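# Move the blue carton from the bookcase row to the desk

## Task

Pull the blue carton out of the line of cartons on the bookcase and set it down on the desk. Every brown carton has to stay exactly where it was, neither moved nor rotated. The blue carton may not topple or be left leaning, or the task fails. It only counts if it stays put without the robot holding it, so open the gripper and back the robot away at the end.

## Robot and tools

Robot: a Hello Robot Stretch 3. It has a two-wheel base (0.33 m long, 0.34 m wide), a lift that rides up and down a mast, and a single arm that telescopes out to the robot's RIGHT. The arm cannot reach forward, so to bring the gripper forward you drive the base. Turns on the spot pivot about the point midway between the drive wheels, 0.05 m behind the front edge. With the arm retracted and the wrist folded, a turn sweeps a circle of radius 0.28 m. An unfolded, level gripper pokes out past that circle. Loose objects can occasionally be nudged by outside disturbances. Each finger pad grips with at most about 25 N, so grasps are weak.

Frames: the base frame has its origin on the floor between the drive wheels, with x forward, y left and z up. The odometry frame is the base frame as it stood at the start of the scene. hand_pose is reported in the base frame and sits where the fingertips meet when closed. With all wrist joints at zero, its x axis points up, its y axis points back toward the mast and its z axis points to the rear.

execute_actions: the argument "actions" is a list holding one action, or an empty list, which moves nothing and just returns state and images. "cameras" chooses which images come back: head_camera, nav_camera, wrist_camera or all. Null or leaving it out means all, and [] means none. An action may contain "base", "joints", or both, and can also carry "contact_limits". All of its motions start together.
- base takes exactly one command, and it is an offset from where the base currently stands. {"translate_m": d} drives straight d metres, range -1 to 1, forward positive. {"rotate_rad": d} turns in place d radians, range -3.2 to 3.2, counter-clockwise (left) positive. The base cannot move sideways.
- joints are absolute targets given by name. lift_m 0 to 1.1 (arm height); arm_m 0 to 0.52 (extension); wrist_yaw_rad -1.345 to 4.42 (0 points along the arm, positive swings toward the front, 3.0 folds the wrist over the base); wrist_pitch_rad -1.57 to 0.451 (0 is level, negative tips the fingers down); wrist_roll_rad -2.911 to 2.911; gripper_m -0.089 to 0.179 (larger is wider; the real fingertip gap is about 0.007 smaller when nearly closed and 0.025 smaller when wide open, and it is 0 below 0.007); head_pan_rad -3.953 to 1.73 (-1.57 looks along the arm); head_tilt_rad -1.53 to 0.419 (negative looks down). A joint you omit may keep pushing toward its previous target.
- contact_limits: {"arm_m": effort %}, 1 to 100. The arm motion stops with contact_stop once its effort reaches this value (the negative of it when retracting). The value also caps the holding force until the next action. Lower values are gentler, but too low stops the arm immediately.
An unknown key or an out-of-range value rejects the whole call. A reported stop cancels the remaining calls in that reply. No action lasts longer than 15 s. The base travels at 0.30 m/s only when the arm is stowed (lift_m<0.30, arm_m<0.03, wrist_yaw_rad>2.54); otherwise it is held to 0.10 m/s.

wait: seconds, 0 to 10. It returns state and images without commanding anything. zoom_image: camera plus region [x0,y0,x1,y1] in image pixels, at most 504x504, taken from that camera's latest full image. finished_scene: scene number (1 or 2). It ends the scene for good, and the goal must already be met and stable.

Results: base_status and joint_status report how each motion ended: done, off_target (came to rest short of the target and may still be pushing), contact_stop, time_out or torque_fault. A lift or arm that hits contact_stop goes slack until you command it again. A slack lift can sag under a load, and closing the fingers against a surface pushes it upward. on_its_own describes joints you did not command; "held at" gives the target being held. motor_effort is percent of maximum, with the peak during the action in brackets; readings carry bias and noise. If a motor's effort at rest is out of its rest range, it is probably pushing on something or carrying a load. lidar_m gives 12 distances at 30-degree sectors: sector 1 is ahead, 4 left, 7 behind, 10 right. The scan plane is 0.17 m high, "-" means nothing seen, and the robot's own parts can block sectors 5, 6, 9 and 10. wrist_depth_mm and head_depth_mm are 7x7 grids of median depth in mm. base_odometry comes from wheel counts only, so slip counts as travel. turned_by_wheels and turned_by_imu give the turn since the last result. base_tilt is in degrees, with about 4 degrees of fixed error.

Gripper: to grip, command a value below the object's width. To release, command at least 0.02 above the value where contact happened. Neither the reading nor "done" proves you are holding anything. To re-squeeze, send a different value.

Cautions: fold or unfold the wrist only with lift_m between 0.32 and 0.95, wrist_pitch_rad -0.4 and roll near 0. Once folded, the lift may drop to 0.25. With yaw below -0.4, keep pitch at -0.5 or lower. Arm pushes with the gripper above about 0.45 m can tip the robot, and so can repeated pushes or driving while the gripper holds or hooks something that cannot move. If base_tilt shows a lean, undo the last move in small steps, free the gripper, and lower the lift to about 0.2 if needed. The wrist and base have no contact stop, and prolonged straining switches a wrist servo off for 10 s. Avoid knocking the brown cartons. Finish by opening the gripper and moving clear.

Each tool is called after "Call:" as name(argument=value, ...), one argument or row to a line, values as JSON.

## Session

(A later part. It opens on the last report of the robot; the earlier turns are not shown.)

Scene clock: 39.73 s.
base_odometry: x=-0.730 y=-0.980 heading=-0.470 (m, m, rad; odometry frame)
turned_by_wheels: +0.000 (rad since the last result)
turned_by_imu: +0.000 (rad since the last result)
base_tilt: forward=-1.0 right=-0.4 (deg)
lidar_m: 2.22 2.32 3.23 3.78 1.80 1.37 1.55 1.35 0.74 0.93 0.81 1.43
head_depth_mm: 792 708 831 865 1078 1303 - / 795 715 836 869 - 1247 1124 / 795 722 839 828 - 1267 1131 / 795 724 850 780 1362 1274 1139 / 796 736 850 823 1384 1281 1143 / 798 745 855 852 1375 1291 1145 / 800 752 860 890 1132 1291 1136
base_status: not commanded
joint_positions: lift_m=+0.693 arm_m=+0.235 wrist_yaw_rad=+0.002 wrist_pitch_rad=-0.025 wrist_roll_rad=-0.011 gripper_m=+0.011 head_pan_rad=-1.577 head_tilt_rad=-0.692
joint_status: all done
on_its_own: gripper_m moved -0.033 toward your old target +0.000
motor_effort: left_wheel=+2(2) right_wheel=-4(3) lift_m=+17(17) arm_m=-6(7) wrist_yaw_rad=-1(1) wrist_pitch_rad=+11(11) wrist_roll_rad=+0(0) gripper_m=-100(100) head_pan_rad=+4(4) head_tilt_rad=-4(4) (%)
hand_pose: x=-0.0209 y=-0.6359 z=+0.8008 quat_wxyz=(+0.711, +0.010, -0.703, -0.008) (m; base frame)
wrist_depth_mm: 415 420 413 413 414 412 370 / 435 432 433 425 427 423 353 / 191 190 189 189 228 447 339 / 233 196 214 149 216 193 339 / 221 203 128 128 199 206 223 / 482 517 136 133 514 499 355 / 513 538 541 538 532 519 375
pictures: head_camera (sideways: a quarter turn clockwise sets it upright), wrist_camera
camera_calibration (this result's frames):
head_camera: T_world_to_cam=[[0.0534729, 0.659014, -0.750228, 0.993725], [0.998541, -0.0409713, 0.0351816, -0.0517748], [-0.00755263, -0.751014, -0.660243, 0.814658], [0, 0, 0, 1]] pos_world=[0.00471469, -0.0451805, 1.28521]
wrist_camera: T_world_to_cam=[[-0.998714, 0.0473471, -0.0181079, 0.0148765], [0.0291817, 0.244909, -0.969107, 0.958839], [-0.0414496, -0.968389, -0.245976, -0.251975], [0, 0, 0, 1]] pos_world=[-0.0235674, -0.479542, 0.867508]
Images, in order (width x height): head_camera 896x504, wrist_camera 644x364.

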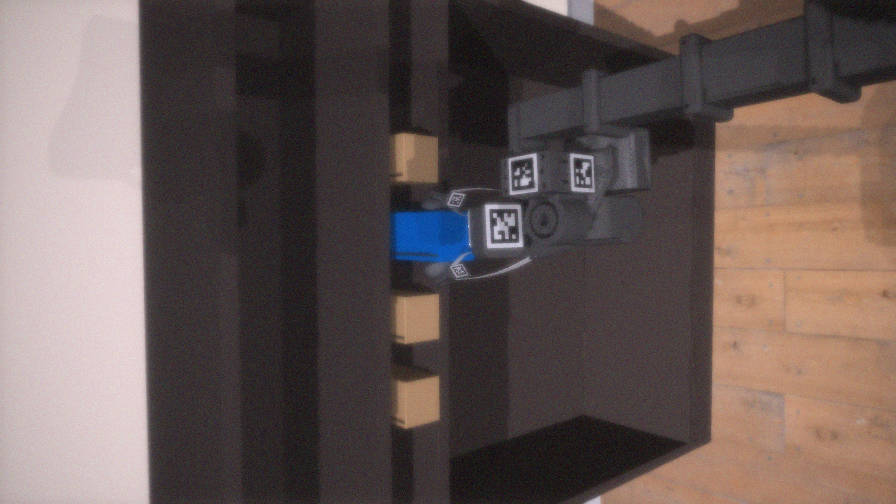

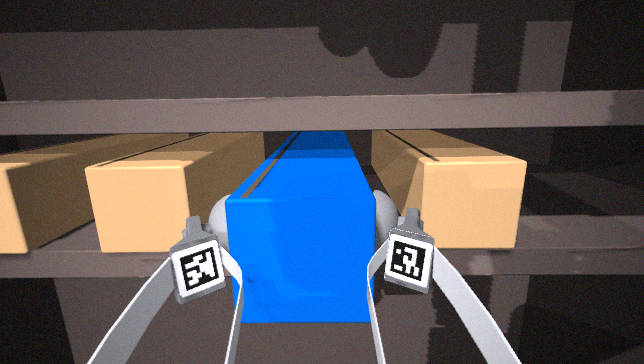

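Call:
execute_actions(
  actions=[
    {"joints":{"arm_m":0.21}},
  ],
  cameras=[],
)

Call:
execute_actions(
  actions=[
    {"joints":{"gripper_m":0.09}},
  ],
  cameras=["wrist_camera"],
)

Call:
execute_actions(
  actions=[
    {"joints":{"arm_m":0.27},"contact_limits":{"arm_m":12}},
  ],
  cameras=["head_camera","wrist_camera"],
)

Scene clock: 41.43 s.
base_odometry: x=-0.730 y=-0.980 heading=-0.470 (m, m, rad; odometry frame)
turned_by_wheels: +0.000 (rad since the last result)
turned_by_imu: +0.000 (rad since the last result)
base_tilt: forward=-1.0 right=-0.5 (deg)
lidar_m: 2.22 2.32 3.24 3.79 1.80 1.38 1.56 1.36 0.74 0.93 0.81 1.43
head_depth_mm: 796 710 829 865 1084 1332 - / 794 713 839 873 1289 1245 1136 / 795 722 839 848 - 1252 1131 / 793 729 847 753 1373 1269 1127 / 796 735 849 826 1378 1276 1135 / 793 745 859 850 1377 1283 1137 / 794 754 867 898 1133 1286 1140
base_status: not commanded
joint_positions: lift_m=+0.693 arm_m=+0.210 wrist_yaw_rad=+0.002 wrist_pitch_rad=-0.025 wrist_roll_rad=-0.011 gripper_m=+0.005 head_pan_rad=-1.577 head_tilt_rad=-0.692
joint_status: all done
on_its_own: gripper_m moved -0.006 toward your old target +0.000
motor_effort: left_wheel=+3(2) right_wheel=-3(4) lift_m=+17(17) arm_m=-6(6) wrist_yaw_rad=-2(1) wrist_pitch_rad=+11(11) wrist_roll_rad=+0(0) gripper_m=-73(100) head_pan_rad=+3(3) head_tilt_rad=-4(4) (%)
hand_pose: x=-0.0209 y=-0.6109 z=+0.8008 quat_wxyz=(+0.711, +0.010, -0.703, -0.008) (m; base frame)
wrist_depth_mm: 442 440 441 438 434 430 368 / 462 455 452 451 449 445 354 / 216 216 291 239 231 462 338 / 235 222 225 149 221 290 338 / 238 236 128 127 225 231 232 / 514 543 136 133 540 525 373 / 516 566 566 564 556 531 375
pictures: none
No camera images: the call's "cameras" was empty. Leave "cameras" out to get every camera's image.

Scene clock: 42.80 s.
base_odometry: x=-0.730 y=-0.980 heading=-0.470 (m, m, rad; odometry frame)
turned_by_wheels: +0.000 (rad since the last result)
turned_by_imu: +0.000 (rad since the last result)
base_tilt: forward=-1.0 right=-0.4 (deg)
lidar_m: 2.21 2.32 3.22 3.78 1.81 1.38 1.56 1.35 0.74 0.93 0.81 1.44
head_depth_mm: 797 707 832 866 1081 1333 - / 794 712 838 866 1287 1261 1128 / 794 723 842 845 - 1256 1126 / 797 728 844 769 1378 1279 1133 / 798 734 849 825 1374 1267 1135 / 797 744 855 854 1379 1278 1138 / 794 754 866 894 1123 1295 1146
base_status: not commanded
joint_positions: lift_m=+0.693 arm_m=+0.210 wrist_yaw_rad=+0.002 wrist_pitch_rad=-0.025 wrist_roll_rad=-0.011 gripper_m=+0.072 head_pan_rad=-1.577 head_tilt_rad=-0.692
joint_status: gripper_m off_target (ended at +0.072, target +0.090)
motor_effort: left_wheel=+2(2) right_wheel=-3(3) lift_m=+17(17) arm_m=-6(6) wrist_yaw_rad=-2(1) wrist_pitch_rad=+11(11) wrist_roll_rad=+0(0) gripper_m=+100(100) head_pan_rad=+3(3) head_tilt_rad=-4(4) (%)
hand_pose: x=-0.0209 y=-0.6109 z=+0.8008 quat_wxyz=(+0.711, +0.010, -0.703, -0.008) (m; base frame)
wrist_depth_mm: 441 439 439 439 432 436 367 / 459 461 453 452 447 448 353 / 216 216 291 238 231 457 336 / 236 221 225 149 221 289 339 / 237 236 128 128 226 232 232 / 522 538 136 134 538 526 371 / 512 567 569 566 559 525 373
pictures: wrist_camera
camera_calibration (this result's frames):
wrist_camera: T_world_to_cam=[[-0.998714, 0.0473473, -0.0181079, 0.0136929], [0.0291818, 0.244909, -0.969107, 0.952717], [-0.0414498, -0.968389, -0.245976, -0.227765], [0, 0, 0, 1]] pos_world=[-0.0235675, -0.454543, 0.867508]
Images, in order (width x height): wrist_camera 644x364.

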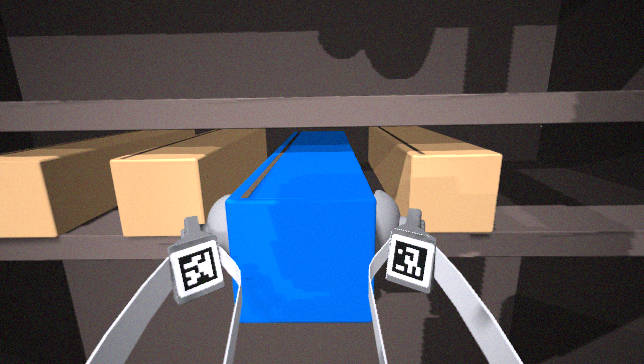

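Scene clock: 44.40 s.
base_odometry: x=-0.730 y=-0.980 heading=-0.470 (m, m, rad; odometry frame)
turned_by_wheels: +0.000 (rad since the last result)
turned_by_imu: +0.000 (rad since the last result)
base_tilt: forward=-1.0 right=-0.4 (deg)
lidar_m: 2.22 2.33 3.21 3.79 1.81 1.38 1.55 1.35 0.74 0.93 0.81 1.43
head_depth_mm: 794 705 829 868 1076 1301 - / 796 713 835 841 - 1251 1123 / 796 723 844 815 - 1259 1128 / 796 727 843 796 1377 1274 1136 / 797 734 852 821 1383 1270 1136 / 798 743 863 856 1367 1285 1148 / 792 750 861 897 1127 1291 1138
base_status: not commanded
joint_positions: lift_m=+0.693 arm_m=+0.270 wrist_yaw_rad=+0.002 wrist_pitch_rad=-0.025 wrist_roll_rad=-0.011 gripper_m=+0.090 head_pan_rad=-1.577 head_tilt_rad=-0.692
joint_status: all done
on_its_own: gripper_m moved +0.018 to your old target +0.090
motor_effort: left_wheel=+3(2) right_wheel=-3(3) lift_m=+17(17) arm_m=+5(5) wrist_yaw_rad=-1(1) wrist_pitch_rad=+11(11) wrist_roll_rad=+0(0) gripper_m=-1(100) head_pan_rad=+3(3) head_tilt_rad=-4(4) (%)
contact_limits: arm_m 12 (drawing in: default 29, maximum 48; extending or still: default 39, maximum 65)
hand_pose: x=-0.0209 y=-0.6701 z=+0.8008 quat_wxyz=(+0.711, +0.010, -0.703, -0.008) (m; base frame)
wrist_depth_mm: 387 388 386 382 380 377 374 / 408 401 398 396 391 395 355 / 156 156 156 155 154 154 152 / 180 166 221 149 197 160 327 / 167 166 115 114 139 164 222 / 181 179 122 119 176 173 175 / 498 497 497 125 490 484 375
pictures: head_camera (sideways: a quarter turn clockwise sets it upright), wrist_camera
camera_calibration (this result's frames):
head_camera: T_world_to_cam=[[0.0534728, 0.659014, -0.750228, 0.993725], [0.998541, -0.0409712, 0.0351816, -0.0517748], [-0.00755254, -0.751014, -0.660243, 0.814658], [0, 0, 0, 1]] pos_world=[0.0047147, -0.0451805, 1.28521]
wrist_camera: T_world_to_cam=[[-0.998714, 0.0473489, -0.0181084, 0.0164975], [0.0291823, 0.2449, -0.969109, 0.967216], [-0.0414515, -0.968392, -0.245967, -0.285112], [0, 0, 0, 1]] pos_world=[-0.0235676, -0.513752, 0.867509]
Images, in order (width x height): head_camera 896x504, wrist_camera 644x364.

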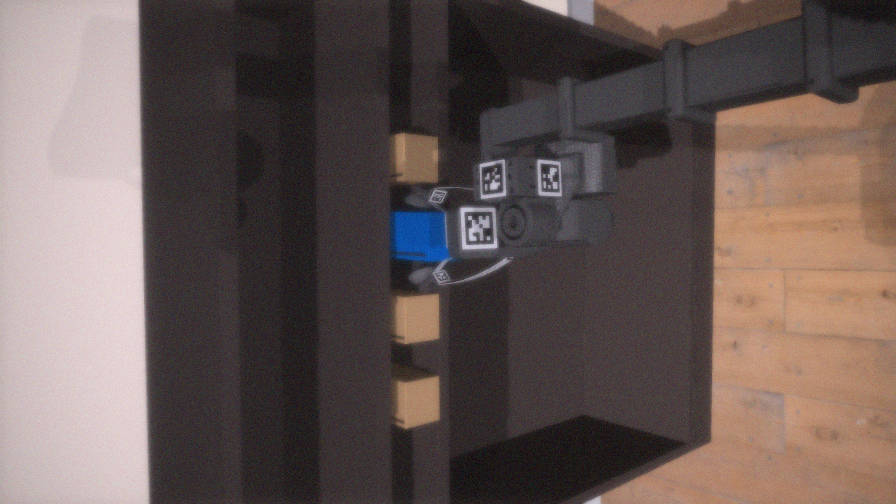

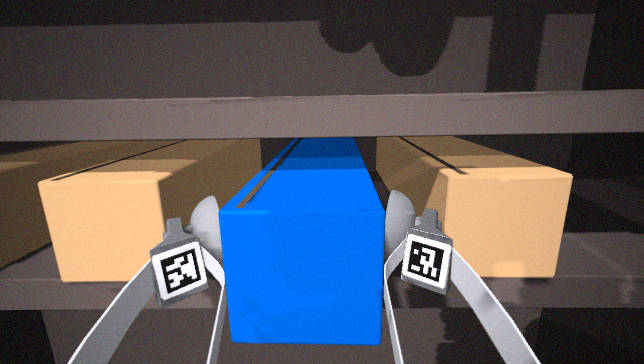

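Call:
execute_actions(
  actions=[
    {"joints":{"arm_m":0.305},"contact_limits":{"arm_m":12}},
  ],
  cameras=["wrist_camera"],
)

Scene clock: 46.00 s.
base_odometry: x=-0.730 y=-0.980 heading=-0.470 (m, m, rad; odometry frame)
turned_by_wheels: +0.000 (rad since the last result)
turned_by_imu: +0.000 (rad since the last result)
base_tilt: forward=-1.0 right=-0.4 (deg)
lidar_m: 2.21 2.32 3.23 3.79 1.80 1.38 1.55 1.35 0.74 0.93 0.81 1.44
head_depth_mm: 794 707 828 864 1086 1310 - / 795 714 833 842 - 1259 1118 / 796 719 840 790 1371 1265 1128 / 796 727 849 833 1372 1274 1126 / 798 733 849 824 1369 1273 1137 / 795 743 855 854 1361 1282 1142 / 794 757 860 893 1137 1289 1138
base_status: not commanded
joint_positions: lift_m=+0.693 arm_m=+0.305 wrist_yaw_rad=+0.002 wrist_pitch_rad=-0.025 wrist_roll_rad=-0.011 gripper_m=+0.090 head_pan_rad=-1.577 head_tilt_rad=-0.692
joint_status: all done
motor_effort: left_wheel=+2(2) right_wheel=-3(3) lift_m=+17(18) arm_m=+5(4) wrist_yaw_rad=-1(2) wrist_pitch_rad=+11(11) wrist_roll_rad=+0(0) gripper_m=+0(1) head_pan_rad=+3(3) head_tilt_rad=-4(4) (%)
contact_limits: arm_m 12 (drawing in: default 29, maximum 48; extending or still: default 39, maximum 65)
hand_pose: x=-0.0209 y=-0.7051 z=+0.8008 quat_wxyz=(+0.711, +0.010, -0.703, -0.008) (m; base frame)
wrist_depth_mm: 356 356 354 352 350 347 346 / 368 366 363 365 359 359 355 / 122 121 121 120 119 119 118 / 158 164 216 149 203 143 160 / 129 131 116 114 137 128 126 / 134 134 122 119 156 133 132 / 146 145 144 125 142 142 140
pictures: wrist_camera
camera_calibration (this result's frames):
wrist_camera: T_world_to_cam=[[-0.998714, 0.0473488, -0.0181082, 0.0181548], [0.0291821, 0.2449, -0.969109, 0.975789], [-0.0414515, -0.968392, -0.245967, -0.319012], [0, 0, 0, 1]] pos_world=[-0.0235676, -0.548759, 0.867509]
Images, in order (width x height): wrist_camera 644x364.

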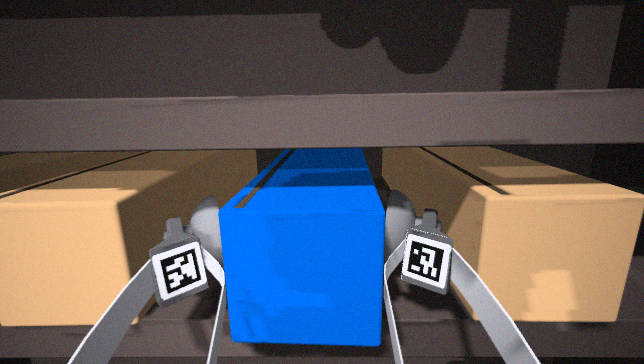

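Call:
execute_actions(
  actions=[
    {"joints":{"gripper_m":0.03}},
  ],
  cameras=[],
)

Call:
execute_actions(
  actions=[
    {"joints":{"arm_m":0.21}},
  ],
  cameras=[],
)

Call:
execute_actions(
  actions=[
    {"joints":{"gripper_m":0.12}},
  ],
  cameras=[],
)

Call:
wait(
  seconds=1,
)

Scene clock: 47.83 s.
base_odometry: x=-0.730 y=-0.980 heading=-0.470 (m, m, rad; odometry frame)
turned_by_wheels: +0.000 (rad since the last result)
turned_by_imu: +0.000 (rad since the last result)
base_tilt: forward=-0.9 right=-0.4 (deg)
lidar_m: 2.22 2.32 3.21 3.79 1.80 1.38 1.55 1.35 0.74 0.93 0.81 1.44
head_depth_mm: 794 709 831 864 1078 1304 - / 796 713 835 836 - 1255 1115 / 796 720 841 788 1377 1266 1124 / 794 726 849 818 1367 1283 1130 / 797 738 851 825 1379 1272 1141 / 798 744 856 852 1385 1285 1139 / 795 751 862 895 1131 1293 1149
base_status: not commanded
joint_positions: lift_m=+0.693 arm_m=+0.305 wrist_yaw_rad=+0.002 wrist_pitch_rad=-0.025 wrist_roll_rad=-0.011 gripper_m=+0.053 head_pan_rad=-1.577 head_tilt_rad=-0.692
joint_status: gripper_m off_target (ended at +0.053, target +0.030)
motor_effort: left_wheel=+2(2) right_wheel=-3(3) lift_m=+17(17) arm_m=+5(5) wrist_yaw_rad=+0(1) wrist_pitch_rad=+11(11) wrist_roll_rad=+0(0) gripper_m=-100(100) head_pan_rad=+3(3) head_tilt_rad=-4(4) (%)
hand_pose: x=-0.0209 y=-0.7051 z=+0.8008 quat_wxyz=(+0.711, +0.010, -0.703, -0.008) (m; base frame)
wrist_depth_mm: 358 356 353 353 349 349 345 / 372 368 365 362 360 359 356 / 122 121 121 120 119 119 118 / 157 164 217 148 236 143 160 / 128 140 129 124 179 128 126 / 135 135 137 130 156 133 132 / 146 145 144 144 143 141 141
pictures: none
No camera images: the call's "cameras" was empty. Leave "cameras" out to get every camera's image.

Scene clock: 49.77 s.
base_odometry: x=-0.730 y=-0.980 heading=-0.470 (m, m, rad; odometry frame)
turned_by_wheels: +0.000 (rad since the last result)
turned_by_imu: +0.000 (rad since the last result)
base_tilt: forward=-1.0 right=-0.5 (deg)
lidar_m: 2.22 2.32 3.24 3.78 1.80 1.38 1.55 1.35 0.74 0.93 0.81 1.43
head_depth_mm: 800 708 835 869 1081 1333 - / 796 713 835 870 1279 1254 1135 / 797 720 841 814 - 1261 1130 / 795 726 844 780 1371 1265 1133 / 797 735 853 821 1379 1275 1130 / 799 745 854 854 1366 1283 1141 / 797 751 861 891 1129 1305 1142
base_status: not commanded
joint_positions: lift_m=+0.693 arm_m=+0.210 wrist_yaw_rad=+0.002 wrist_pitch_rad=-0.025 wrist_roll_rad=-0.011 gripper_m=+0.031 head_pan_rad=-1.577 head_tilt_rad=-0.692
joint_status: all done
on_its_own: gripper_m moved -0.022 to your old target +0.030
motor_effort: left_wheel=+2(2) right_wheel=-4(3) lift_m=+17(17) arm_m=-6(8) wrist_yaw_rad=-2(2) wrist_pitch_rad=+11(11) wrist_roll_rad=+0(0) gripper_m=-48(100) head_pan_rad=+3(4) head_tilt_rad=-4(4) (%)
hand_pose: x=-0.0209 y=-0.6109 z=+0.8008 quat_wxyz=(+0.711, +0.010, -0.703, -0.008) (m; base frame)
wrist_depth_mm: 443 441 440 436 435 435 367 / 459 458 454 451 450 447 352 / 216 216 293 235 230 458 338 / 235 222 227 149 222 289 338 / 237 236 129 124 229 232 232 / 514 548 136 130 540 526 372 / 518 573 563 561 563 525 373
pictures: none
No camera images: the call's "cameras" was empty. Leave "cameras" out to get every camera's image.

Scene clock: 51.17 s.
base_odometry: x=-0.730 y=-0.980 heading=-0.470 (m, m, rad; odometry frame)
turned_by_wheels: +0.000 (rad since the last result)
turned_by_imu: +0.000 (rad since the last result)
base_tilt: forward=-1.0 right=-0.4 (deg)
lidar_m: 2.21 2.32 3.23 3.79 1.81 1.38 1.55 1.35 0.74 0.93 0.81 1.44
head_depth_mm: 792 710 834 867 1078 1337 - / 794 715 836 871 1293 1254 1132 / 797 721 842 813 - 1262 1136 / 794 728 849 757 1376 1269 1131 / 797 734 850 824 1375 1280 1131 / 795 742 855 852 1377 1291 1142 / 792 751 865 896 1136 1298 1136
base_status: not commanded
joint_positions: lift_m=+0.693 arm_m=+0.210 wrist_yaw_rad=+0.002 wrist_pitch_rad=-0.025 wrist_roll_rad=-0.011 gripper_m=+0.091 head_pan_rad=-1.577 head_tilt_rad=-0.692
joint_status: gripper_m off_target (ended at +0.091, target +0.120)
motor_effort: left_wheel=+2(2) right_wheel=-3(3) lift_m=+17(18) arm_m=-6(6) wrist_yaw_rad=-1(1) wrist_pitch_rad=+11(11) wrist_roll_rad=+0(0) gripper_m=+100(100) head_pan_rad=+3(3) head_tilt_rad=-4(4) (%)
hand_pose: x=-0.0209 y=-0.6109 z=+0.8008 quat_wxyz=(+0.711, +0.010, -0.703, -0.008) (m; base frame)
wrist_depth_mm: 442 442 439 436 434 432 368 / 464 459 453 446 447 450 353 / 216 215 292 239 231 461 337 / 235 222 227 150 222 289 337 / 238 237 130 125 230 232 232 / 517 546 137 131 543 524 372 / 503 575 564 564 554 534 373
pictures: none
No camera images: the call's "cameras" was empty. Leave "cameras" out to get every camera's image.

Scene clock: 52.17 s.
base_odometry: x=-0.730 y=-0.980 heading=-0.470 (m, m, rad; odometry frame)
turned_by_wheels: +0.000 (rad since the last result)
turned_by_imu: +0.000 (rad since the last result)
base_tilt: forward=-0.9 right=-0.4 (deg)
lidar_m: 2.22 2.32 3.22 3.80 1.80 1.38 1.55 1.35 0.74 0.93 0.80 1.44
head_depth_mm: 796 708 831 867 1080 1338 - / 795 716 840 871 1289 1243 1132 / 798 719 836 813 - 1252 1129 / 798 730 847 764 1366 1262 1132 / 796 734 857 821 1388 1272 1138 / 796 743 853 853 1370 1285 1134 / 799 753 862 891 1128 1297 1142
base_status: not commanded
joint_positions: lift_m=+0.693 arm_m=+0.210 wrist_yaw_rad=+0.002 wrist_pitch_rad=-0.025 wrist_roll_rad=-0.011 gripper_m=+0.120 head_pan_rad=-1.577 head_tilt_rad=-0.692
joint_status: gripper_m off_target (ended at +0.091, target +0.120)
on_its_own: gripper_m moved +0.029 to your old target +0.120
motor_effort: left_wheel=+2(2) right_wheel=-4(3) lift_m=+17(18) arm_m=-6(6) wrist_yaw_rad=-1(1) wrist_pitch_rad=+11(11) wrist_roll_rad=+0(0) gripper_m=+1(100) head_pan_rad=+4(3) head_tilt_rad=-4(4) (%)
hand_pose: x=-0.0209 y=-0.6109 z=+0.8008 quat_wxyz=(+0.711, +0.010, -0.703, -0.008) (m; base frame)
wrist_depth_mm: 445 440 440 435 434 434 371 / 460 459 451 449 446 450 354 / 216 215 291 237 231 456 336 / 234 221 227 150 222 289 336 / 238 238 131 125 234 232 232 / 506 546 138 131 535 528 372 / 478 571 572 560 558 549 374
wait: 1.00 s; at rest by 0.27 s
pictures: head_camera (sideways: a quarter turn clockwise sets it upright), nav_camera (sideways: a quarter turn counterclockwise sets it upright), wrist_camera
camera_calibration (this result's frames):
head_camera: T_world_to_cam=[[0.0534728, 0.659014, -0.750228, 0.993725], [0.998541, -0.0409712, 0.0351816, -0.0517748], [-0.00755254, -0.751014, -0.660243, 0.814658], [0, 0, 0, 1]] pos_world=[0.0047147, -0.0451805, 1.28521]
nav_camera: T_world_to_cam=[[0.0262658, -0.614752, 0.788283, -0.984593], [-0.999654, -0.0169472, 0.0200923, 0.037881], [0.00100739, -0.788538, -0.614985, 0.75888], [0, 0, 0, 1]] pos_world=[0.0629645, -0.00623293, 1.24208]
wrist_camera: T_world_to_cam=[[-0.998714, 0.0473512, -0.0181084, 0.0136947], [0.0291828, 0.2449, -0.969109, 0.952715], [-0.0414538, -0.968391, -0.245967, -0.227772], [0, 0, 0, 1]] pos_world=[-0.0235679, -0.454541, 0.867509]
Images, in order (width x height): head_camera 896x504, nav_camera 672x504, wrist_camera 644x364.

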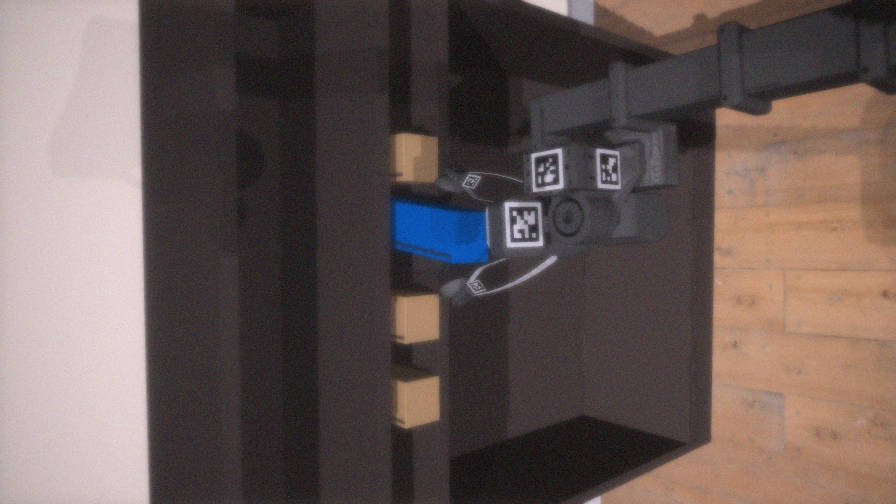

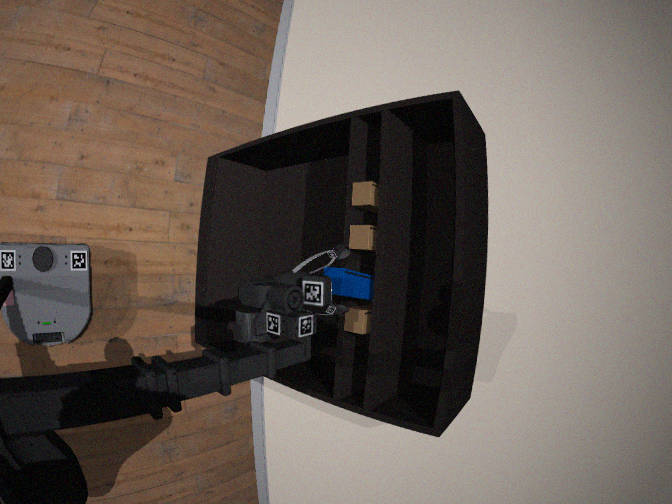

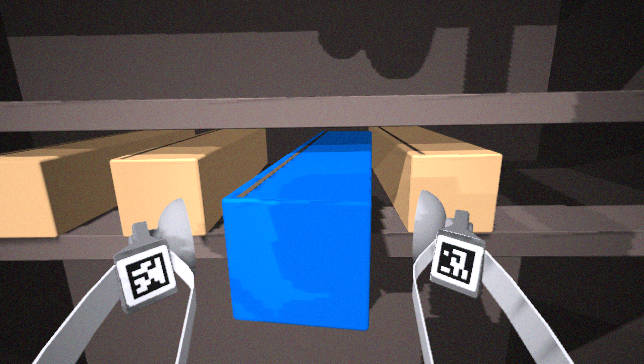

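Call:
execute_actions(
  actions=[
    {"joints":{"lift_m":0.87}},
  ],
  cameras=[],
)

Call:
execute_actions(
  actions=[
    {"joints":{"wrist_pitch_rad":-0.8,"gripper_m":0.11}},
  ],
  cameras=[],
)

Call:
execute_actions(
  actions=[
    {"joints":{"arm_m":0.3},"contact_limits":{"arm_m":12}},
  ],
  cameras=["head_camera","wrist_camera"],
)

Scene clock: 55.13 s.
base_odometry: x=-0.730 y=-0.980 heading=-0.470 (m, m, rad; odometry frame)
turned_by_wheels: +0.000 (rad since the last result)
turned_by_imu: +0.000 (rad since the last result)
base_tilt: forward=-1.0 right=-0.4 (deg)
lidar_m: 2.21 2.32 3.23 3.79 1.80 1.38 1.55 1.35 0.74 0.93 0.81 1.44
head_depth_mm: 793 707 830 - - 1275 1117 / 793 714 878 - 1357 1259 1127 / 793 721 918 - 1360 1263 1129 / 796 730 887 882 1369 1263 1133 / 794 735 873 823 1377 1272 1132 / 794 744 855 855 1377 1277 1137 / 797 753 867 894 1127 1292 1139
base_status: not commanded
joint_positions: lift_m=+0.869 arm_m=+0.210 wrist_yaw_rad=+0.002 wrist_pitch_rad=-0.025 wrist_roll_rad=-0.011 gripper_m=+0.120 head_pan_rad=-1.577 head_tilt_rad=-0.692
joint_status: all done
motor_effort: left_wheel=+2(2) right_wheel=-3(3) lift_m=+50(50) arm_m=-6(6) wrist_yaw_rad=-1(2) wrist_pitch_rad=+11(11) wrist_roll_rad=+0(0) gripper_m=-1(1) head_pan_rad=+4(4) head_tilt_rad=-4(4) (%)
hand_pose: x=-0.0209 y=-0.6109 z=+0.9776 quat_wxyz=(+0.711, +0.010, -0.703, -0.008) (m; base frame)
wrist_depth_mm: 480 482 482 483 484 483 484 / 211 210 209 207 207 206 203 / 476 477 476 473 468 469 370 / 497 498 492 493 490 486 372 / 442 474 428 426 438 415 361 / 316 313 311 310 290 302 302 / 266 259 259 257 255 253 251
pictures: none
No camera images: the call's "cameras" was empty. Leave "cameras" out to get every camera's image.

Scene clock: 56.40 s.
base_odometry: x=-0.730 y=-0.980 heading=-0.470 (m, m, rad; odometry frame)
turned_by_wheels: +0.000 (rad since the last result)
turned_by_imu: +0.000 (rad since the last result)
base_tilt: forward=-1.0 right=-0.5 (deg)
lidar_m: 2.21 2.31 3.22 3.78 1.80 1.38 1.56 1.36 0.74 0.93 0.81 1.44
head_depth_mm: 797 706 836 - - 1278 1119 / 796 713 873 - 1353 1255 1117 / 794 718 881 - 1366 1253 1131 / 794 731 846 849 1380 1272 1129 / 798 738 853 825 1371 1275 1140 / 795 745 858 856 1372 1283 1147 / 797 750 864 891 1132 1294 1144
base_status: not commanded
joint_positions: lift_m=+0.869 arm_m=+0.210 wrist_yaw_rad=+0.002 wrist_pitch_rad=-0.806 wrist_roll_rad=-0.011 gripper_m=+0.110 head_pan_rad=-1.577 head_tilt_rad=-0.692
joint_status: all done
motor_effort: left_wheel=+2(2) right_wheel=-3(4) lift_m=+50(50) arm_m=-6(6) wrist_yaw_rad=-2(1) wrist_pitch_rad=+3(11) wrist_roll_rad=+0(0) gripper_m=-1(100) head_pan_rad=+3(3) head_tilt_rad=-4(4) (%)
hand_pose: x=-0.0213 y=-0.5154 z=+0.8066 quat_wxyz=(+0.654, +0.280, -0.646, -0.275) (m; base frame)
wrist_depth_mm: 251 241 294 222 238 313 322 / 283 282 279 195 274 288 292 / 538 721 719 189 733 529 373 / 546 783 961 934 874 530 - / 977 743 888 898 893 - - / 917 924 894 892 913 938 952 / 833 837 852 855 848 869 880
pictures: none
No camera images: the call's "cameras" was empty. Leave "cameras" out to get every camera's image.

Scene clock: 58.30 s.
base_odometry: x=-0.730 y=-0.980 heading=-0.470 (m, m, rad; odometry frame)
turned_by_wheels: +0.000 (rad since the last result)
turned_by_imu: +0.000 (rad since the last result)
base_tilt: forward=-0.9 right=-0.5 (deg)
lidar_m: 2.22 2.32 3.23 3.78 1.80 1.38 1.55 1.35 0.74 0.93 0.81 1.44
head_depth_mm: 795 707 865 - - 1253 1123 / 794 716 916 1192 1336 1251 1124 / 796 721 - 1221 1365 1262 1129 / 795 726 889 875 1369 1271 1130 / 798 735 852 837 1386 1286 1144 / 793 746 856 855 1373 1290 1137 / 797 751 861 895 1128 1288 1142
base_status: not commanded
joint_positions: lift_m=+0.869 arm_m=+0.300 wrist_yaw_rad=+0.002 wrist_pitch_rad=-0.807 wrist_roll_rad=-0.011 gripper_m=+0.110 head_pan_rad=-1.577 head_tilt_rad=-0.692
joint_status: all done
motor_effort: left_wheel=+3(3) right_wheel=-3(4) lift_m=+50(50) arm_m=+5(6) wrist_yaw_rad=-1(1) wrist_pitch_rad=+3(3) wrist_roll_rad=+0(0) gripper_m=+0(1) head_pan_rad=+4(3) head_tilt_rad=-4(4) (%)
contact_limits: arm_m 12 (drawing in: default 29, maximum 48; extending or still: default 39, maximum 65)
hand_pose: x=-0.0213 y=-0.6045 z=+0.8064 quat_wxyz=(+0.654, +0.280, -0.646, -0.276) (m; base frame)
wrist_depth_mm: 152 153 155 157 158 160 162 / 184 181 231 165 164 162 162 / 226 198 239 173 206 203 253 / 522 732 245 157 737 441 247 / 536 730 147 143 890 531 381 / 877 683 788 136 831 918 945 / 843 842 861 865 847 847 873
pictures: head_camera (sideways: a quarter turn clockwise sets it upright), wrist_camera
camera_calibration (this result's frames):
head_camera: T_world_to_cam=[[0.0534728, 0.659014, -0.750228, 0.993725], [0.998541, -0.0409711, 0.0351816, -0.0517748], [-0.00755245, -0.751014, -0.660243, 0.814658], [0, 0, 0, 1]] pos_world=[0.00471471, -0.0451805, 1.28521]
wrist_camera: T_world_to_cam=[[-0.998678, 0.0463779, 0.0221442, -0.0198911], [0.0283461, 0.856481, -0.5154, 0.960395], [-0.0428693, -0.514091, -0.856664, 0.54693], [0, 0, 0, 1]] pos_world=[-0.0236418, -0.540466, 0.963963]
Images, in order (width x height): head_camera 896x504, wrist_camera 644x364.

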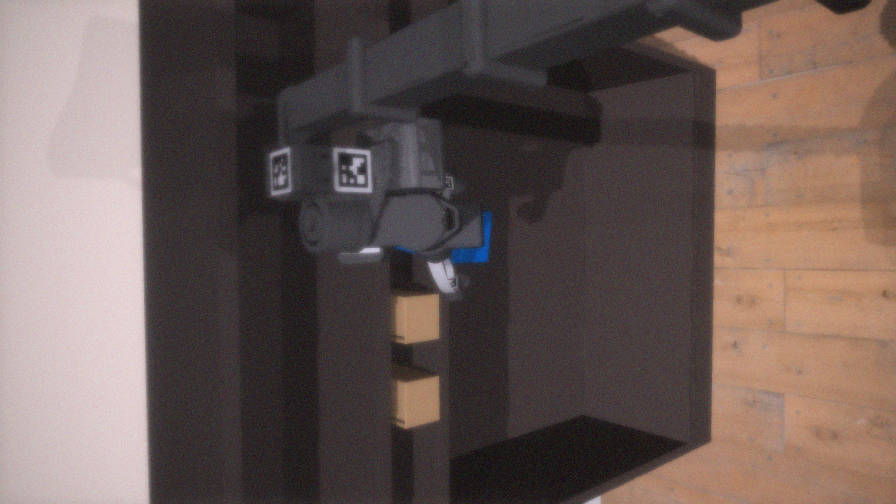

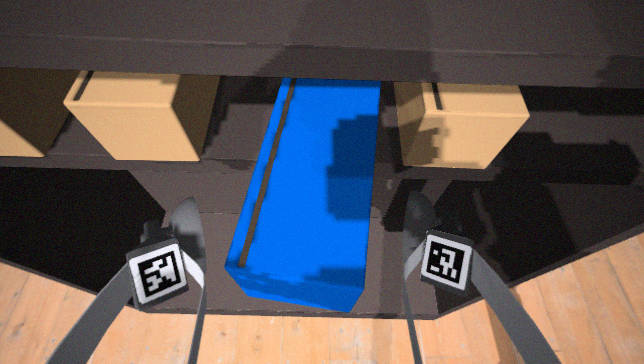

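Call:
execute_actions(
  actions=[
    {"joints":{"arm_m":0.345,"gripper_m":0.09,"lift_m":0.863},"contact_limits":{"arm_m":12}},
  ],
  cameras=["wrist_camera"],
)

Scene clock: 60.07 s.
base_odometry: x=-0.730 y=-0.980 heading=-0.470 (m, m, rad; odometry frame)
turned_by_wheels: +0.000 (rad since the last result)
turned_by_imu: +0.000 (rad since the last result)
base_tilt: forward=-1.0 right=-0.4 (deg)
lidar_m: 2.21 2.32 3.23 3.36 1.81 1.38 1.55 1.36 0.74 0.93 0.81 1.44
head_depth_mm: 793 708 836 - - 1246 1122 / 796 714 - 1170 1328 1256 1128 / 798 719 - 1185 1355 1274 1132 / 794 731 887 866 1363 1276 1135 / 798 736 848 820 1373 1279 1132 / 795 743 856 855 1383 1289 1142 / 797 753 865 890 1125 1291 1141
base_status: not commanded
joint_positions: lift_m=+0.864 arm_m=+0.345 wrist_yaw_rad=+0.002 wrist_pitch_rad=-0.807 wrist_roll_rad=-0.011 gripper_m=+0.090 head_pan_rad=-1.577 head_tilt_rad=-0.692
joint_status: all done
motor_effort: left_wheel=+2(2) right_wheel=-3(3) lift_m=+17(46) arm_m=+5(5) wrist_yaw_rad=-2(1) wrist_pitch_rad=+3(3) wrist_roll_rad=+0(0) gripper_m=-1(100) head_pan_rad=+3(3) head_tilt_rad=-4(4) (%)
contact_limits: arm_m 12 (drawing in: default 29, maximum 48; extending or still: default 39, maximum 65)
hand_pose: x=-0.0213 y=-0.6494 z=+0.8006 quat_wxyz=(+0.654, +0.280, -0.646, -0.276) (m; base frame)
wrist_depth_mm: 142 143 145 146 149 150 152 / 126 127 128 129 130 132 133 / 135 134 133 131 130 129 128 / 165 170 210 150 171 160 221 / 521 681 141 137 143 472 220 / 550 682 127 126 803 502 396 / 833 821 118 116 834 865 856
pictures: wrist_camera
camera_calibration (this result's frames):
wrist_camera: T_world_to_cam=[[-0.998678, 0.0463734, 0.0221578, -0.017691], [0.0283475, 0.856627, -0.515156, 0.995766], [-0.0428706, -0.513847, -0.85681, 0.519076], [0, 0, 0, 1]] pos_world=[-0.023642, -0.585454, 0.958116]
Images, in order (width x height): wrist_camera 644x364.

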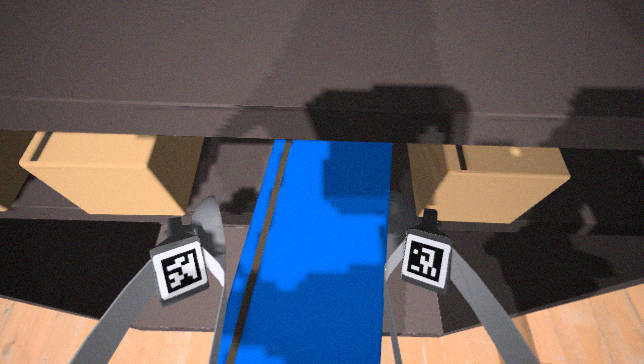

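Call:
execute_actions(
  actions=[
    {"joints":{"gripper_m":-0.01}},
  ],
  cameras=[],
)

Call:
wait(
  seconds=1.5,
)

Call:
execute_actions(
  actions=[
    {"joints":{"arm_m":0.24,"lift_m":0.872}},
  ],
)

Scene clock: 61.80 s.
base_odometry: x=-0.730 y=-0.980 heading=-0.470 (m, m, rad; odometry frame)
turned_by_wheels: +0.000 (rad since the last result)
turned_by_imu: +0.000 (rad since the last result)
base_tilt: forward=-1.0 right=-0.4 (deg)
lidar_m: 2.22 2.32 3.22 3.78 1.81 1.38 1.55 1.35 0.74 0.93 0.81 1.44
head_depth_mm: 795 707 836 - - 1256 1123 / 795 714 - 1177 1327 1249 1127 / 792 718 - 1181 1366 1270 1131 / 796 724 887 877 1367 1264 1138 / 798 733 854 826 1375 1282 1142 / 799 745 854 852 1382 1285 1147 / 796 752 863 892 1129 1296 1141
base_status: not commanded
joint_positions: lift_m=+0.864 arm_m=+0.345 wrist_yaw_rad=+0.002 wrist_pitch_rad=-0.807 wrist_roll_rad=-0.011 gripper_m=+0.041 head_pan_rad=-1.577 head_tilt_rad=-0.692
joint_status: gripper_m off_target (ended at +0.041, target -0.010)
motor_effort: left_wheel=+2(2) right_wheel=-4(2) lift_m=+17(17) arm_m=+5(5) wrist_yaw_rad=-1(2) wrist_pitch_rad=+3(3) wrist_roll_rad=+0(0) gripper_m=-100(100) head_pan_rad=+3(3) head_tilt_rad=-4(4) (%)
hand_pose: x=-0.0213 y=-0.6494 z=+0.8006 quat_wxyz=(+0.654, +0.280, -0.646, -0.276) (m; base frame)
wrist_depth_mm: 142 143 145 146 149 150 152 / 126 126 128 129 131 132 133 / 135 134 132 132 130 129 128 / 164 170 206 149 209 159 221 / 518 724 140 138 211 469 220 / 551 729 132 129 808 533 400 / 832 816 125 121 835 859 872
pictures: none
No camera images: the call's "cameras" was empty. Leave "cameras" out to get every camera's image.

Scene clock: 63.30 s.
base_odometry: x=-0.730 y=-0.980 heading=-0.470 (m, m, rad; odometry frame)
turned_by_wheels: +0.000 (rad since the last result)
turned_by_imu: +0.000 (rad since the last result)
base_tilt: forward=-1.0 right=-0.4 (deg)
lidar_m: 2.21 2.31 3.20 3.78 1.80 1.38 1.56 1.35 0.74 0.93 0.81 1.44
head_depth_mm: 792 708 829 - - 1251 1122 / 797 714 - 1176 1334 1254 1125 / 797 720 - 1185 1357 1260 1125 / 795 727 890 877 1370 1263 1135 / 796 733 851 822 1384 1277 1149 / 795 741 856 851 1377 1279 1145 / 795 754 864 893 1128 1298 1148
base_status: not commanded
joint_positions: lift_m=+0.864 arm_m=+0.345 wrist_yaw_rad=+0.002 wrist_pitch_rad=-0.807 wrist_roll_rad=-0.011 gripper_m=+0.012 head_pan_rad=-1.577 head_tilt_rad=-0.692
joint_status: gripper_m off_target (ended at +0.041, target -0.010)
on_its_own: gripper_m moved -0.029 toward your old target -0.010
motor_effort: left_wheel=+2(2) right_wheel=-3(2) lift_m=+17(17) arm_m=+5(5) wrist_yaw_rad=-1(2) wrist_pitch_rad=+3(3) wrist_roll_rad=+0(0) gripper_m=-100(100) head_pan_rad=+3(3) head_tilt_rad=-4(4) (%)
hand_pose: x=-0.0213 y=-0.6494 z=+0.8006 quat_wxyz=(+0.654, +0.280, -0.646, -0.276) (m; base frame)
wrist_depth_mm: 142 143 145 147 148 150 152 / 126 127 128 129 130 132 134 / 135 134 133 132 131 129 128 / 164 170 206 149 209 159 220 / 524 736 140 138 211 468 220 / 550 731 132 129 815 531 398 / 831 821 125 121 839 853 869
wait: 1.50 s; at rest by 0.27 s
pictures: head_camera (sideways: a quarter turn clockwise sets it upright), nav_camera (sideways: a quarter turn counterclockwise sets it upright), wrist_camera
camera_calibration (this result's frames):
head_camera: T_world_to_cam=[[0.053473, 0.659014, -0.750228, 0.993725], [0.998541, -0.0409714, 0.0351816, -0.0517748], [-0.00755272, -0.751014, -0.660243, 0.814658], [0, 0, 0, 1]] pos_world=[0.00471469, -0.0451805, 1.28521]
nav_camera: T_world_to_cam=[[0.0262656, -0.614752, 0.788283, -0.984593], [-0.999654, -0.0169469, 0.0200923, 0.037881], [0.0010072, -0.788538, -0.614985, 0.75888], [0, 0, 0, 1]] pos_world=[0.0629645, -0.00623294, 1.24208]
wrist_camera: T_world_to_cam=[[-0.99866, 0.0467667, 0.0221582, -0.0174983], [0.0286891, 0.85667, -0.515067, 0.995711], [-0.0430703, -0.513741, -0.856863, 0.519174], [0, 0, 0, 1]] pos_world=[-0.0236799, -0.585456, 0.958106]
Images, in order (width x height): head_camera 896x504, nav_camera 672x504, wrist_camera 644x364.

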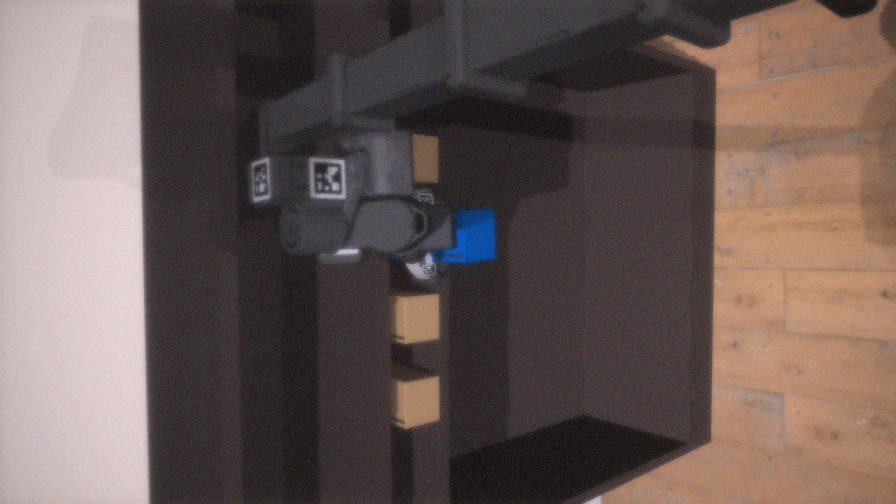

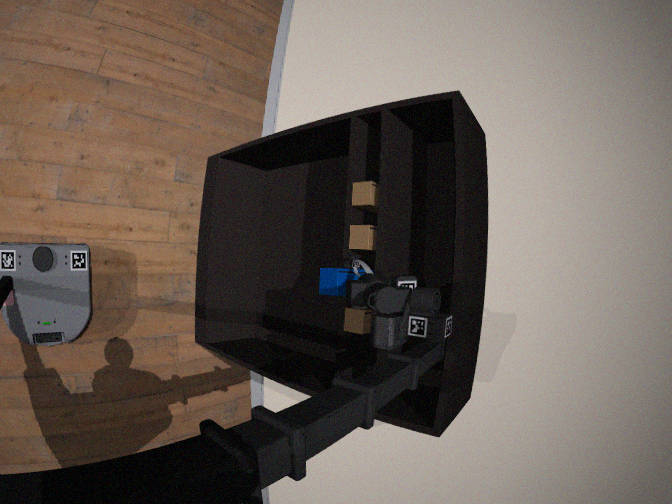

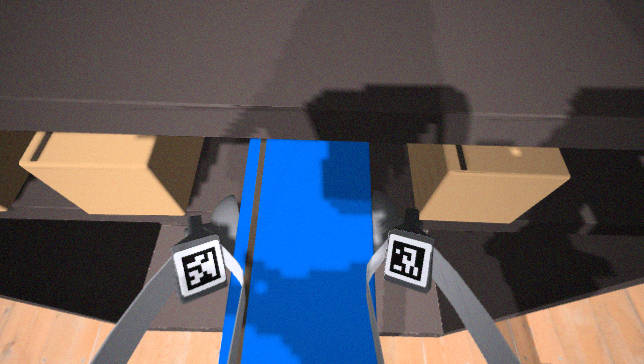

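Scene clock: 65.30 s.
base_odometry: x=-0.730 y=-0.980 heading=-0.470 (m, m, rad; odometry frame)
turned_by_wheels: +0.000 (rad since the last result)
turned_by_imu: +0.000 (rad since the last result)
base_tilt: forward=-1.0 right=-0.4 (deg)
lidar_m: 2.22 2.32 3.24 3.79 1.80 1.38 1.56 1.35 0.74 0.93 0.81 1.44
head_depth_mm: 791 707 830 - - 1256 1123 / 794 714 916 1234 1333 1253 1129 / 797 719 921 - 1363 1263 1131 / 794 725 885 850 1362 1274 1131 / 799 734 854 822 1372 1285 1133 / 796 745 859 854 1376 1288 1137 / 795 754 860 892 1134 1296 1145
base_status: not commanded
joint_positions: lift_m=+0.871 arm_m=+0.240 wrist_yaw_rad=+0.002 wrist_pitch_rad=-0.820 wrist_roll_rad=-0.011 gripper_m=-0.007 head_pan_rad=-1.577 head_tilt_rad=-0.692
joint_status: all done
on_its_own: gripper_m moved -0.019 to your old target -0.010
motor_effort: left_wheel=+3(2) right_wheel=-2(4) lift_m=+51(53) arm_m=-6(6) wrist_yaw_rad=+0(1) wrist_pitch_rad=+9(9) wrist_roll_rad=+0(0) gripper_m=-99(100) head_pan_rad=+4(3) head_tilt_rad=-4(4) (%)
hand_pose: x=-0.0213 y=-0.5425 z=+0.8063 quat_wxyz=(+0.652, +0.284, -0.644, -0.280) (m; base frame)
wrist_depth_mm: 240 216 268 194 219 299 308 / 252 251 264 177 247 271 281 / 535 689 673 162 701 497 329 / 537 782 834 149 831 524 414 / 934 791 141 138 791 613 - / 905 903 131 129 895 931 937 / 847 835 125 121 860 864 876
pictures: head_camera (sideways: a quarter turn clockwise sets it upright), nav_camera (sideways: a quarter turn counterclockwise sets it upright), wrist_camera
camera_calibration (this result's frames):
head_camera: T_world_to_cam=[[0.053473, 0.659014, -0.750228, 0.993725], [0.998541, -0.0409714, 0.0351816, -0.0517748], [-0.00755272, -0.751014, -0.660243, 0.814658], [0, 0, 0, 1]] pos_world=[0.00471469, -0.0451805, 1.28521]
nav_camera: T_world_to_cam=[[0.0262656, -0.614752, 0.788283, -0.984593], [-0.999654, -0.0169469, 0.0200923, 0.037881], [0.0010072, -0.788538, -0.614985, 0.75888], [0, 0, 0, 1]] pos_world=[0.0629645, -0.00623294, 1.24208]
wrist_camera: T_world_to_cam=[[-0.99866, 0.0464718, 0.0227901, -0.0232967], [0.0286756, 0.863317, -0.503847, 0.901662], [-0.0430897, -0.502518, -0.863492, 0.590406], [0, 0, 0, 1]] pos_world=[-0.0236807, -0.480647, 0.964641]
Images, in order (width x height): head_camera 896x504, nav_camera 672x504, wrist_camera 644x364.

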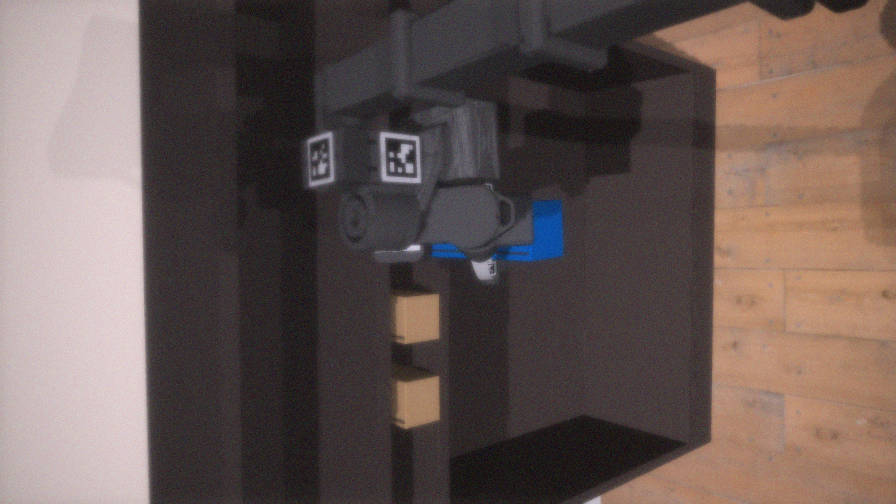

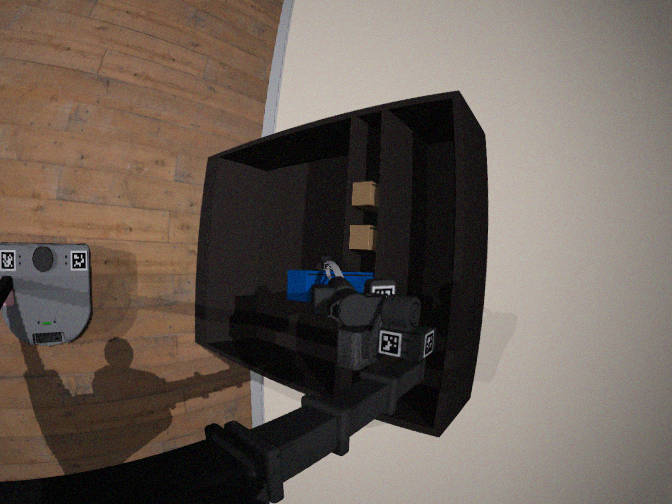

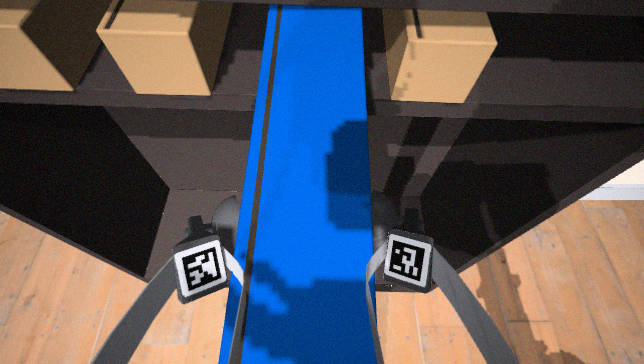

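Call:
execute_actions(
  actions=[
    {"joints":{"arm_m":0.0,"head_pan_rad":1.3,"head_tilt_rad":-0.3}},
  ],
)

Scene clock: 68.57 s.
base_odometry: x=-0.730 y=-0.980 heading=-0.470 (m, m, rad; odometry frame)
turned_by_wheels: +0.000 (rad since the last result)
turned_by_imu: +0.000 (rad since the last result)
base_tilt: forward=-1.0 right=-0.4 (deg)
lidar_m: 2.21 2.32 3.22 3.79 1.81 1.38 1.55 1.35 0.74 0.93 0.81 1.44
head_depth_mm: 3317 3436 3555 3478 2407 1753 1399 / 3481 3695 - 3748 2422 1785 1383 / 3399 3599 3728 3621 2448 1779 1408 / 3279 3425 3640 3816 2458 1783 1408 / 3151 3331 3512 3577 2469 1799 1419 / 3113 3245 3451 3635 2518 1817 1430 / 3015 3246 3384 3576 2506 1817 1425
base_status: not commanded
joint_positions: lift_m=+0.871 arm_m=+0.003 wrist_yaw_rad=+0.002 wrist_pitch_rad=-0.819 wrist_roll_rad=-0.011 gripper_m=+0.004 head_pan_rad=+1.293 head_tilt_rad=-0.310
joint_status: all done
joint sent to its limit — the command would take arm_m past its lower limit, so that joint was sent only as far as its limit.
on_its_own: gripper_m is held at +0.003, not at your -0.010, by its stall guard, which is still easing
motor_effort: left_wheel=+2(2) right_wheel=-3(2) lift_m=+51(51) arm_m=-6(5) wrist_yaw_rad=-1(1) wrist_pitch_rad=+8(9) wrist_roll_rad=+0(0) gripper_m=-72(86) head_pan_rad=+4(41) head_tilt_rad=+5(28) (%)
hand_pose: x=-0.0213 y=-0.3051 z=+0.8065 quat_wxyz=(+0.653, +0.284, -0.645, -0.280) (m; base frame)
wrist_depth_mm: 557 739 743 180 734 523 788 / 631 800 851 167 839 663 936 / - 860 - 156 967 - - / - - 961 146 - - - / 965 - 139 138 - - - / 904 894 132 130 926 935 931 / 847 845 127 123 878 869 871
pictures: head_camera (sideways: a quarter turn clockwise sets it upright), nav_camera (sideways: a quarter turn counterclockwise sets it upright), wrist_camera
camera_calibration (this result's frames):
head_camera: T_world_to_cam=[[-0.138859, -0.305934, -0.941872, 1.24482], [-0.9551, 0.292734, 0.0457242, -0.0536032], [0.26173, 0.905931, -0.332847, 0.387031], [0, 0, 0, 1]] pos_world=[0.0203606, 0.0459025, 1.30374]
nav_camera: T_world_to_cam=[[0.0471526, 0.274188, 0.96052, -1.20939], [0.96494, -0.261062, 0.0271525, 0.0166934], [0.2582, 0.925564, -0.276884, 0.317366], [0, 0, 0, 1]] pos_world=[-0.0410259, 0.0422165, 1.24907]
wrist_camera: T_world_to_cam=[[-0.998659, 0.0465, 0.0227408, -0.0342872], [0.0286791, 0.862782, -0.504763, 0.697345], [-0.0430918, -0.503434, -0.862959, 0.709171], [0, 0, 0, 1]] pos_world=[-0.023681, -0.243041, 0.964758]
Images, in order (width x height): head_camera 896x504, nav_camera 672x504, wrist_camera 644x364.

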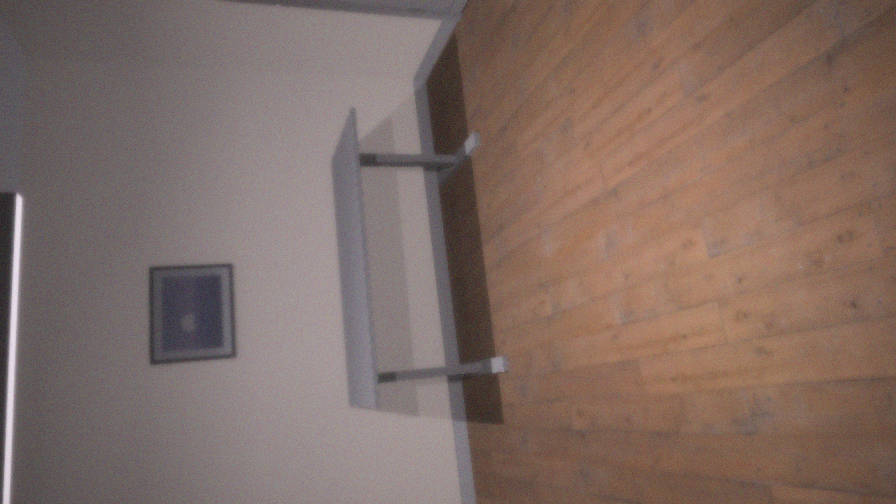

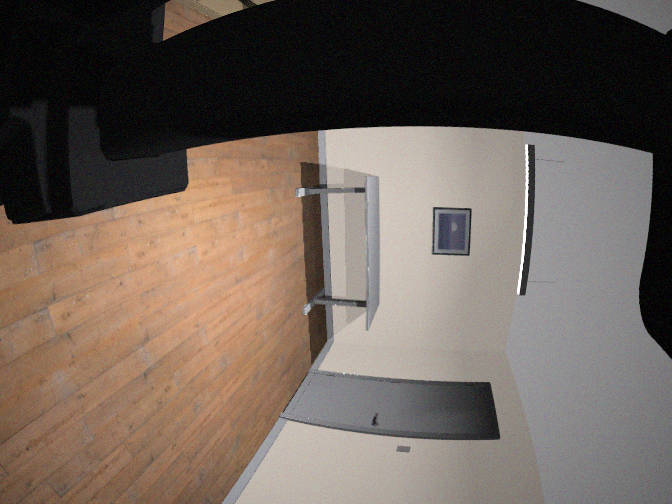

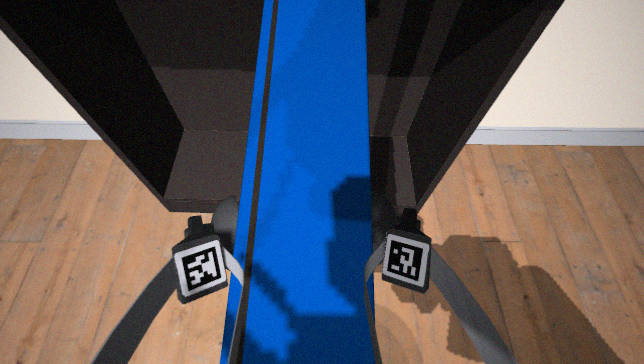

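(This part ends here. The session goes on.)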